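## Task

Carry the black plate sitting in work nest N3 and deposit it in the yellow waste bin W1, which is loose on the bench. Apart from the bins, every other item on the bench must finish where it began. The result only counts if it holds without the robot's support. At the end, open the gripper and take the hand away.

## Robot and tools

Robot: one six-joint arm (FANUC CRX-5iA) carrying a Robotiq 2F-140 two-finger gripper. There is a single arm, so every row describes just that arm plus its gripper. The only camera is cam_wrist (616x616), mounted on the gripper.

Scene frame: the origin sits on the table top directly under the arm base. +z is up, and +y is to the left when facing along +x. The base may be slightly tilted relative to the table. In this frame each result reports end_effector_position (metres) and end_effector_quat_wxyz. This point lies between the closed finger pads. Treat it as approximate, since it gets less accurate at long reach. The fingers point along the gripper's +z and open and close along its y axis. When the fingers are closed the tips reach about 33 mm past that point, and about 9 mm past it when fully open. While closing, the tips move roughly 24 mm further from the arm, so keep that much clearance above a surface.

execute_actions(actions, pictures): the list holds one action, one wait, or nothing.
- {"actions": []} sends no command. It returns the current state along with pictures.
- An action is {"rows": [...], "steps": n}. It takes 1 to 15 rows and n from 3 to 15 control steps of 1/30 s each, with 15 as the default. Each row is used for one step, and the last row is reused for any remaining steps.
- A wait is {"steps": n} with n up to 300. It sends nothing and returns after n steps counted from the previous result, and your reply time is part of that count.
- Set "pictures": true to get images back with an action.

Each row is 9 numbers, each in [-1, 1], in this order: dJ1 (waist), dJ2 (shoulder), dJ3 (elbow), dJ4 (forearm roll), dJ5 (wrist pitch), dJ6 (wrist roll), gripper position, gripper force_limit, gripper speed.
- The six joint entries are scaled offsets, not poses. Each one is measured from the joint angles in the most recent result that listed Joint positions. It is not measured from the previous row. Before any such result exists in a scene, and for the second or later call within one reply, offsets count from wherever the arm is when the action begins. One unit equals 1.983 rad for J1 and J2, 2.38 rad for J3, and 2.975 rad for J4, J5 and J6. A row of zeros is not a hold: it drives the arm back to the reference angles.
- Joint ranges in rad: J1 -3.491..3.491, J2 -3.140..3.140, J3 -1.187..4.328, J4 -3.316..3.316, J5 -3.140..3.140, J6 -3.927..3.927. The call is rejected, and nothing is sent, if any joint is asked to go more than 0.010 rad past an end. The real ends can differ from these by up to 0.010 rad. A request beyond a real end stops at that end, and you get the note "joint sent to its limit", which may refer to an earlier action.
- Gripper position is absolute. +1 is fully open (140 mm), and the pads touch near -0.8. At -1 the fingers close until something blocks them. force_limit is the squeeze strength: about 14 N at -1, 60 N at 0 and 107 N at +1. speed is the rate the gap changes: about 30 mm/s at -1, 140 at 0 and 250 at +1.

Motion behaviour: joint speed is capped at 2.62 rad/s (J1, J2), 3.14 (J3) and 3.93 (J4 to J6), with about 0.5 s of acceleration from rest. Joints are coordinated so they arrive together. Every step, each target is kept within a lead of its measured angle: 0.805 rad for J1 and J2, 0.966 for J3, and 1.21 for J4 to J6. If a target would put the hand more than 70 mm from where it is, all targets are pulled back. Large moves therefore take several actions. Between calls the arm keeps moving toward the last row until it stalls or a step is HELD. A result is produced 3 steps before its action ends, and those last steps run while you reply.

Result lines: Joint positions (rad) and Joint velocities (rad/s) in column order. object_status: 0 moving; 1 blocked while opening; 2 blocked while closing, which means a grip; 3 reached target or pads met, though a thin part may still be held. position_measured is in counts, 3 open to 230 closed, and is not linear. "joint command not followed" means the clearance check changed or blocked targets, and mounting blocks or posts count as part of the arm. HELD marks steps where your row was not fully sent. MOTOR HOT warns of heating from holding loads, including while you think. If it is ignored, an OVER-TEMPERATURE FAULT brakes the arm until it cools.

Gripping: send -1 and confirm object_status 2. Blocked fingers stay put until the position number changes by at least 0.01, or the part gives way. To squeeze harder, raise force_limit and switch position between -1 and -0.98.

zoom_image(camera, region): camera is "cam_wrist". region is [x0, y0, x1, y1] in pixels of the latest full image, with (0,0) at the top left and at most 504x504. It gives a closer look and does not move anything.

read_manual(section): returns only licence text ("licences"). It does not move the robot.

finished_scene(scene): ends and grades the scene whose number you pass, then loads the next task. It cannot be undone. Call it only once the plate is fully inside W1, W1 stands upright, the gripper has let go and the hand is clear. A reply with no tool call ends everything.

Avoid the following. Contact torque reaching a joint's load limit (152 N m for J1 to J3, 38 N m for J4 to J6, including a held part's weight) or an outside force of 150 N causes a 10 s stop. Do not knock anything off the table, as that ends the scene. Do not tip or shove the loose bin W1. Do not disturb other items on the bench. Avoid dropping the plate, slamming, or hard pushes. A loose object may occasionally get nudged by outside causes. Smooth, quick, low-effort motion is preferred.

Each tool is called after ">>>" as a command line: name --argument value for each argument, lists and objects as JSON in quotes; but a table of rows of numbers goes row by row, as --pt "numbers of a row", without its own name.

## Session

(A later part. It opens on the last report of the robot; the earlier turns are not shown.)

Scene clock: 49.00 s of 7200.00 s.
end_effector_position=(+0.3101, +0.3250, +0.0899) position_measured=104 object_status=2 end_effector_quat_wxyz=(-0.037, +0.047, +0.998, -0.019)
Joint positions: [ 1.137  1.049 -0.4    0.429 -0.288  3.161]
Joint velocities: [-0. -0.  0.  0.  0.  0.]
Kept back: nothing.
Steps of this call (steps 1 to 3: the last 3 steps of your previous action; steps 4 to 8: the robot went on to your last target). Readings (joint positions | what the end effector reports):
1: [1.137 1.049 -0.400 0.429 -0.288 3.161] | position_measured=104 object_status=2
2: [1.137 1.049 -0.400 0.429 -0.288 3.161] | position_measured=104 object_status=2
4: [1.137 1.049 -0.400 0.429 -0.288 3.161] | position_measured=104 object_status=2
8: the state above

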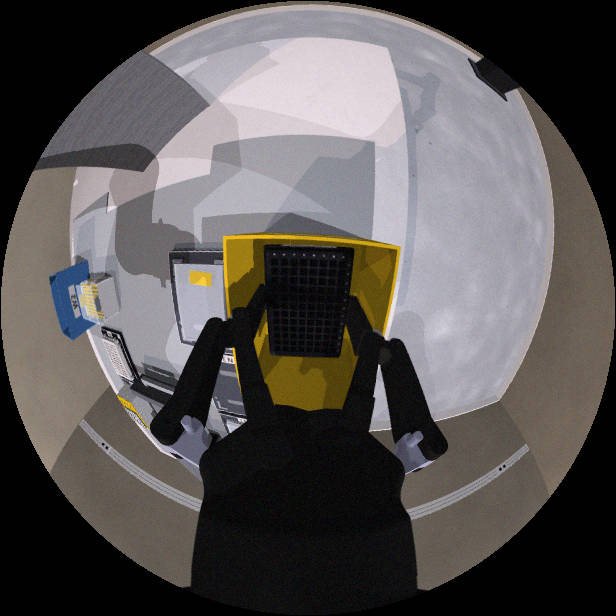

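Inside. Release slightly and retreat.

>>> execute_actions --actions '[{"rows":[[0,0,0,0,0,0,0.45,0,0]],"steps":10}]'

>>> execute_actions --actions '[{"rows":[[0.03,-0.2,-0.1,0,0,0,0.45,0,0]]}]'

>>> execute_actions --actions '[{"steps":15}]' --pictures true

Scene clock: 49.30 s of 7200.00 s.
end_effector_position=(+0.3103, +0.3253, +0.0901) position_measured=74 object_status=0 end_effector_quat_wxyz=(-0.037, +0.047, +0.998, -0.019)
Joint positions: [ 1.137  1.049 -0.4    0.429 -0.288  3.161]
Joint velocities: [-0.    -0.     0.     0.001 -0.     0.   ]
Steps of this call (steps 1 to 2: the robot went on to your last target; steps 3 to 9: the first 7 steps of this action). Readings (joint positions | what the end effector reports):
3: [1.137 1.049 -0.400 0.429 -0.288 3.161] | position_measured=104 object_status=0
4: [1.137 1.049 -0.400 0.429 -0.288 3.161] | position_measured=104 object_status=0
6: [1.137 1.049 -0.400 0.429 -0.288 3.161] | position_measured=86 object_status=0
9: the state above

Scene clock: 49.80 s of 7200.00 s.
end_effector_position=(+0.3169, +0.3379, +0.1887) position_measured=72 object_status=3 end_effector_quat_wxyz=(-0.010, +0.035, +0.999, +0.029)
Joint positions: [ 1.177  0.785 -0.558  0.429 -0.288  3.161]
Joint velocities: [ 0.146 -0.971 -0.579 -0.    -0.001  0.002]
Steps of this call (steps 1 to 3: the last 3 steps of your previous action; steps 4 to 15: the first 12 steps of this action, its rows measured from where the robot was after step 3). Readings (joint positions | what the end effector reports):
3: [1.137 1.049 -0.400 0.429 -0.288 3.161] | position_measured=74 object_status=0
4: [1.137 1.049 -0.400 0.429 -0.288 3.161] | position_measured=74 object_status=0
5: [1.138 1.047 -0.401 0.429 -0.287 3.161] | position_measured=74 object_status=0
7: [1.141 1.026 -0.415 0.429 -0.287 3.161] | position_measured=72 object_status=0
11: [1.157 0.916 -0.480 0.429 -0.288 3.161] | position_measured=72 object_status=0
15: the state above

Scene clock: 50.30 s of 7200.00 s.
end_effector_position=(+0.3154, +0.3376, +0.2337) position_measured=72 object_status=3 end_effector_quat_wxyz=(+0.002, +0.029, +0.998, +0.054)
Joint positions: [ 1.197  0.652 -0.638  0.429 -0.288  3.161]
Joint velocities: [-0.    -0.    -0.     0.001 -0.001 -0.   ]
Kept back: nothing.
Steps of this call (steps 1 to 3: the last 3 steps of your previous action; steps 4 to 15: the robot went on to your last target). Readings (joint positions | what the end effector reports):
1: [1.182 0.753 -0.577 0.429 -0.288 3.161] | position_measured=72 object_status=3
2: [1.186 0.724 -0.595 0.429 -0.288 3.161] | position_measured=72 object_status=3
4: [1.193 0.679 -0.621 0.429 -0.288 3.161] | position_measured=72 object_status=3
8: [1.197 0.652 -0.637 0.429 -0.288 3.161] | position_measured=72 object_status=3
15: the state above

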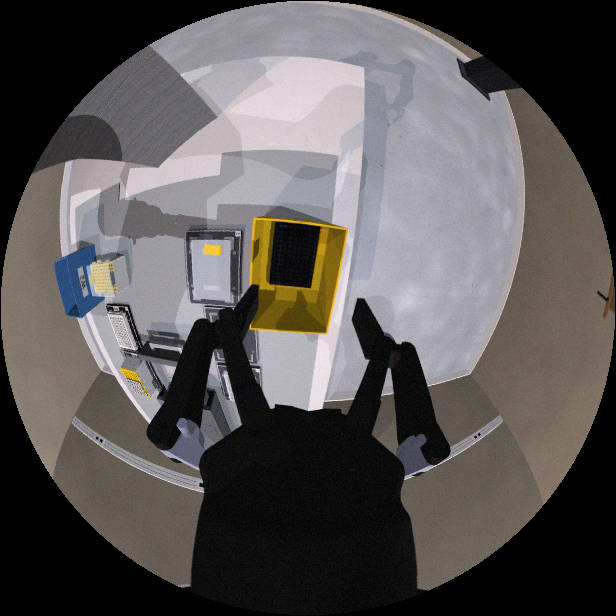

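>>> finished_scene --scene 1

The scene is finished: the task was done.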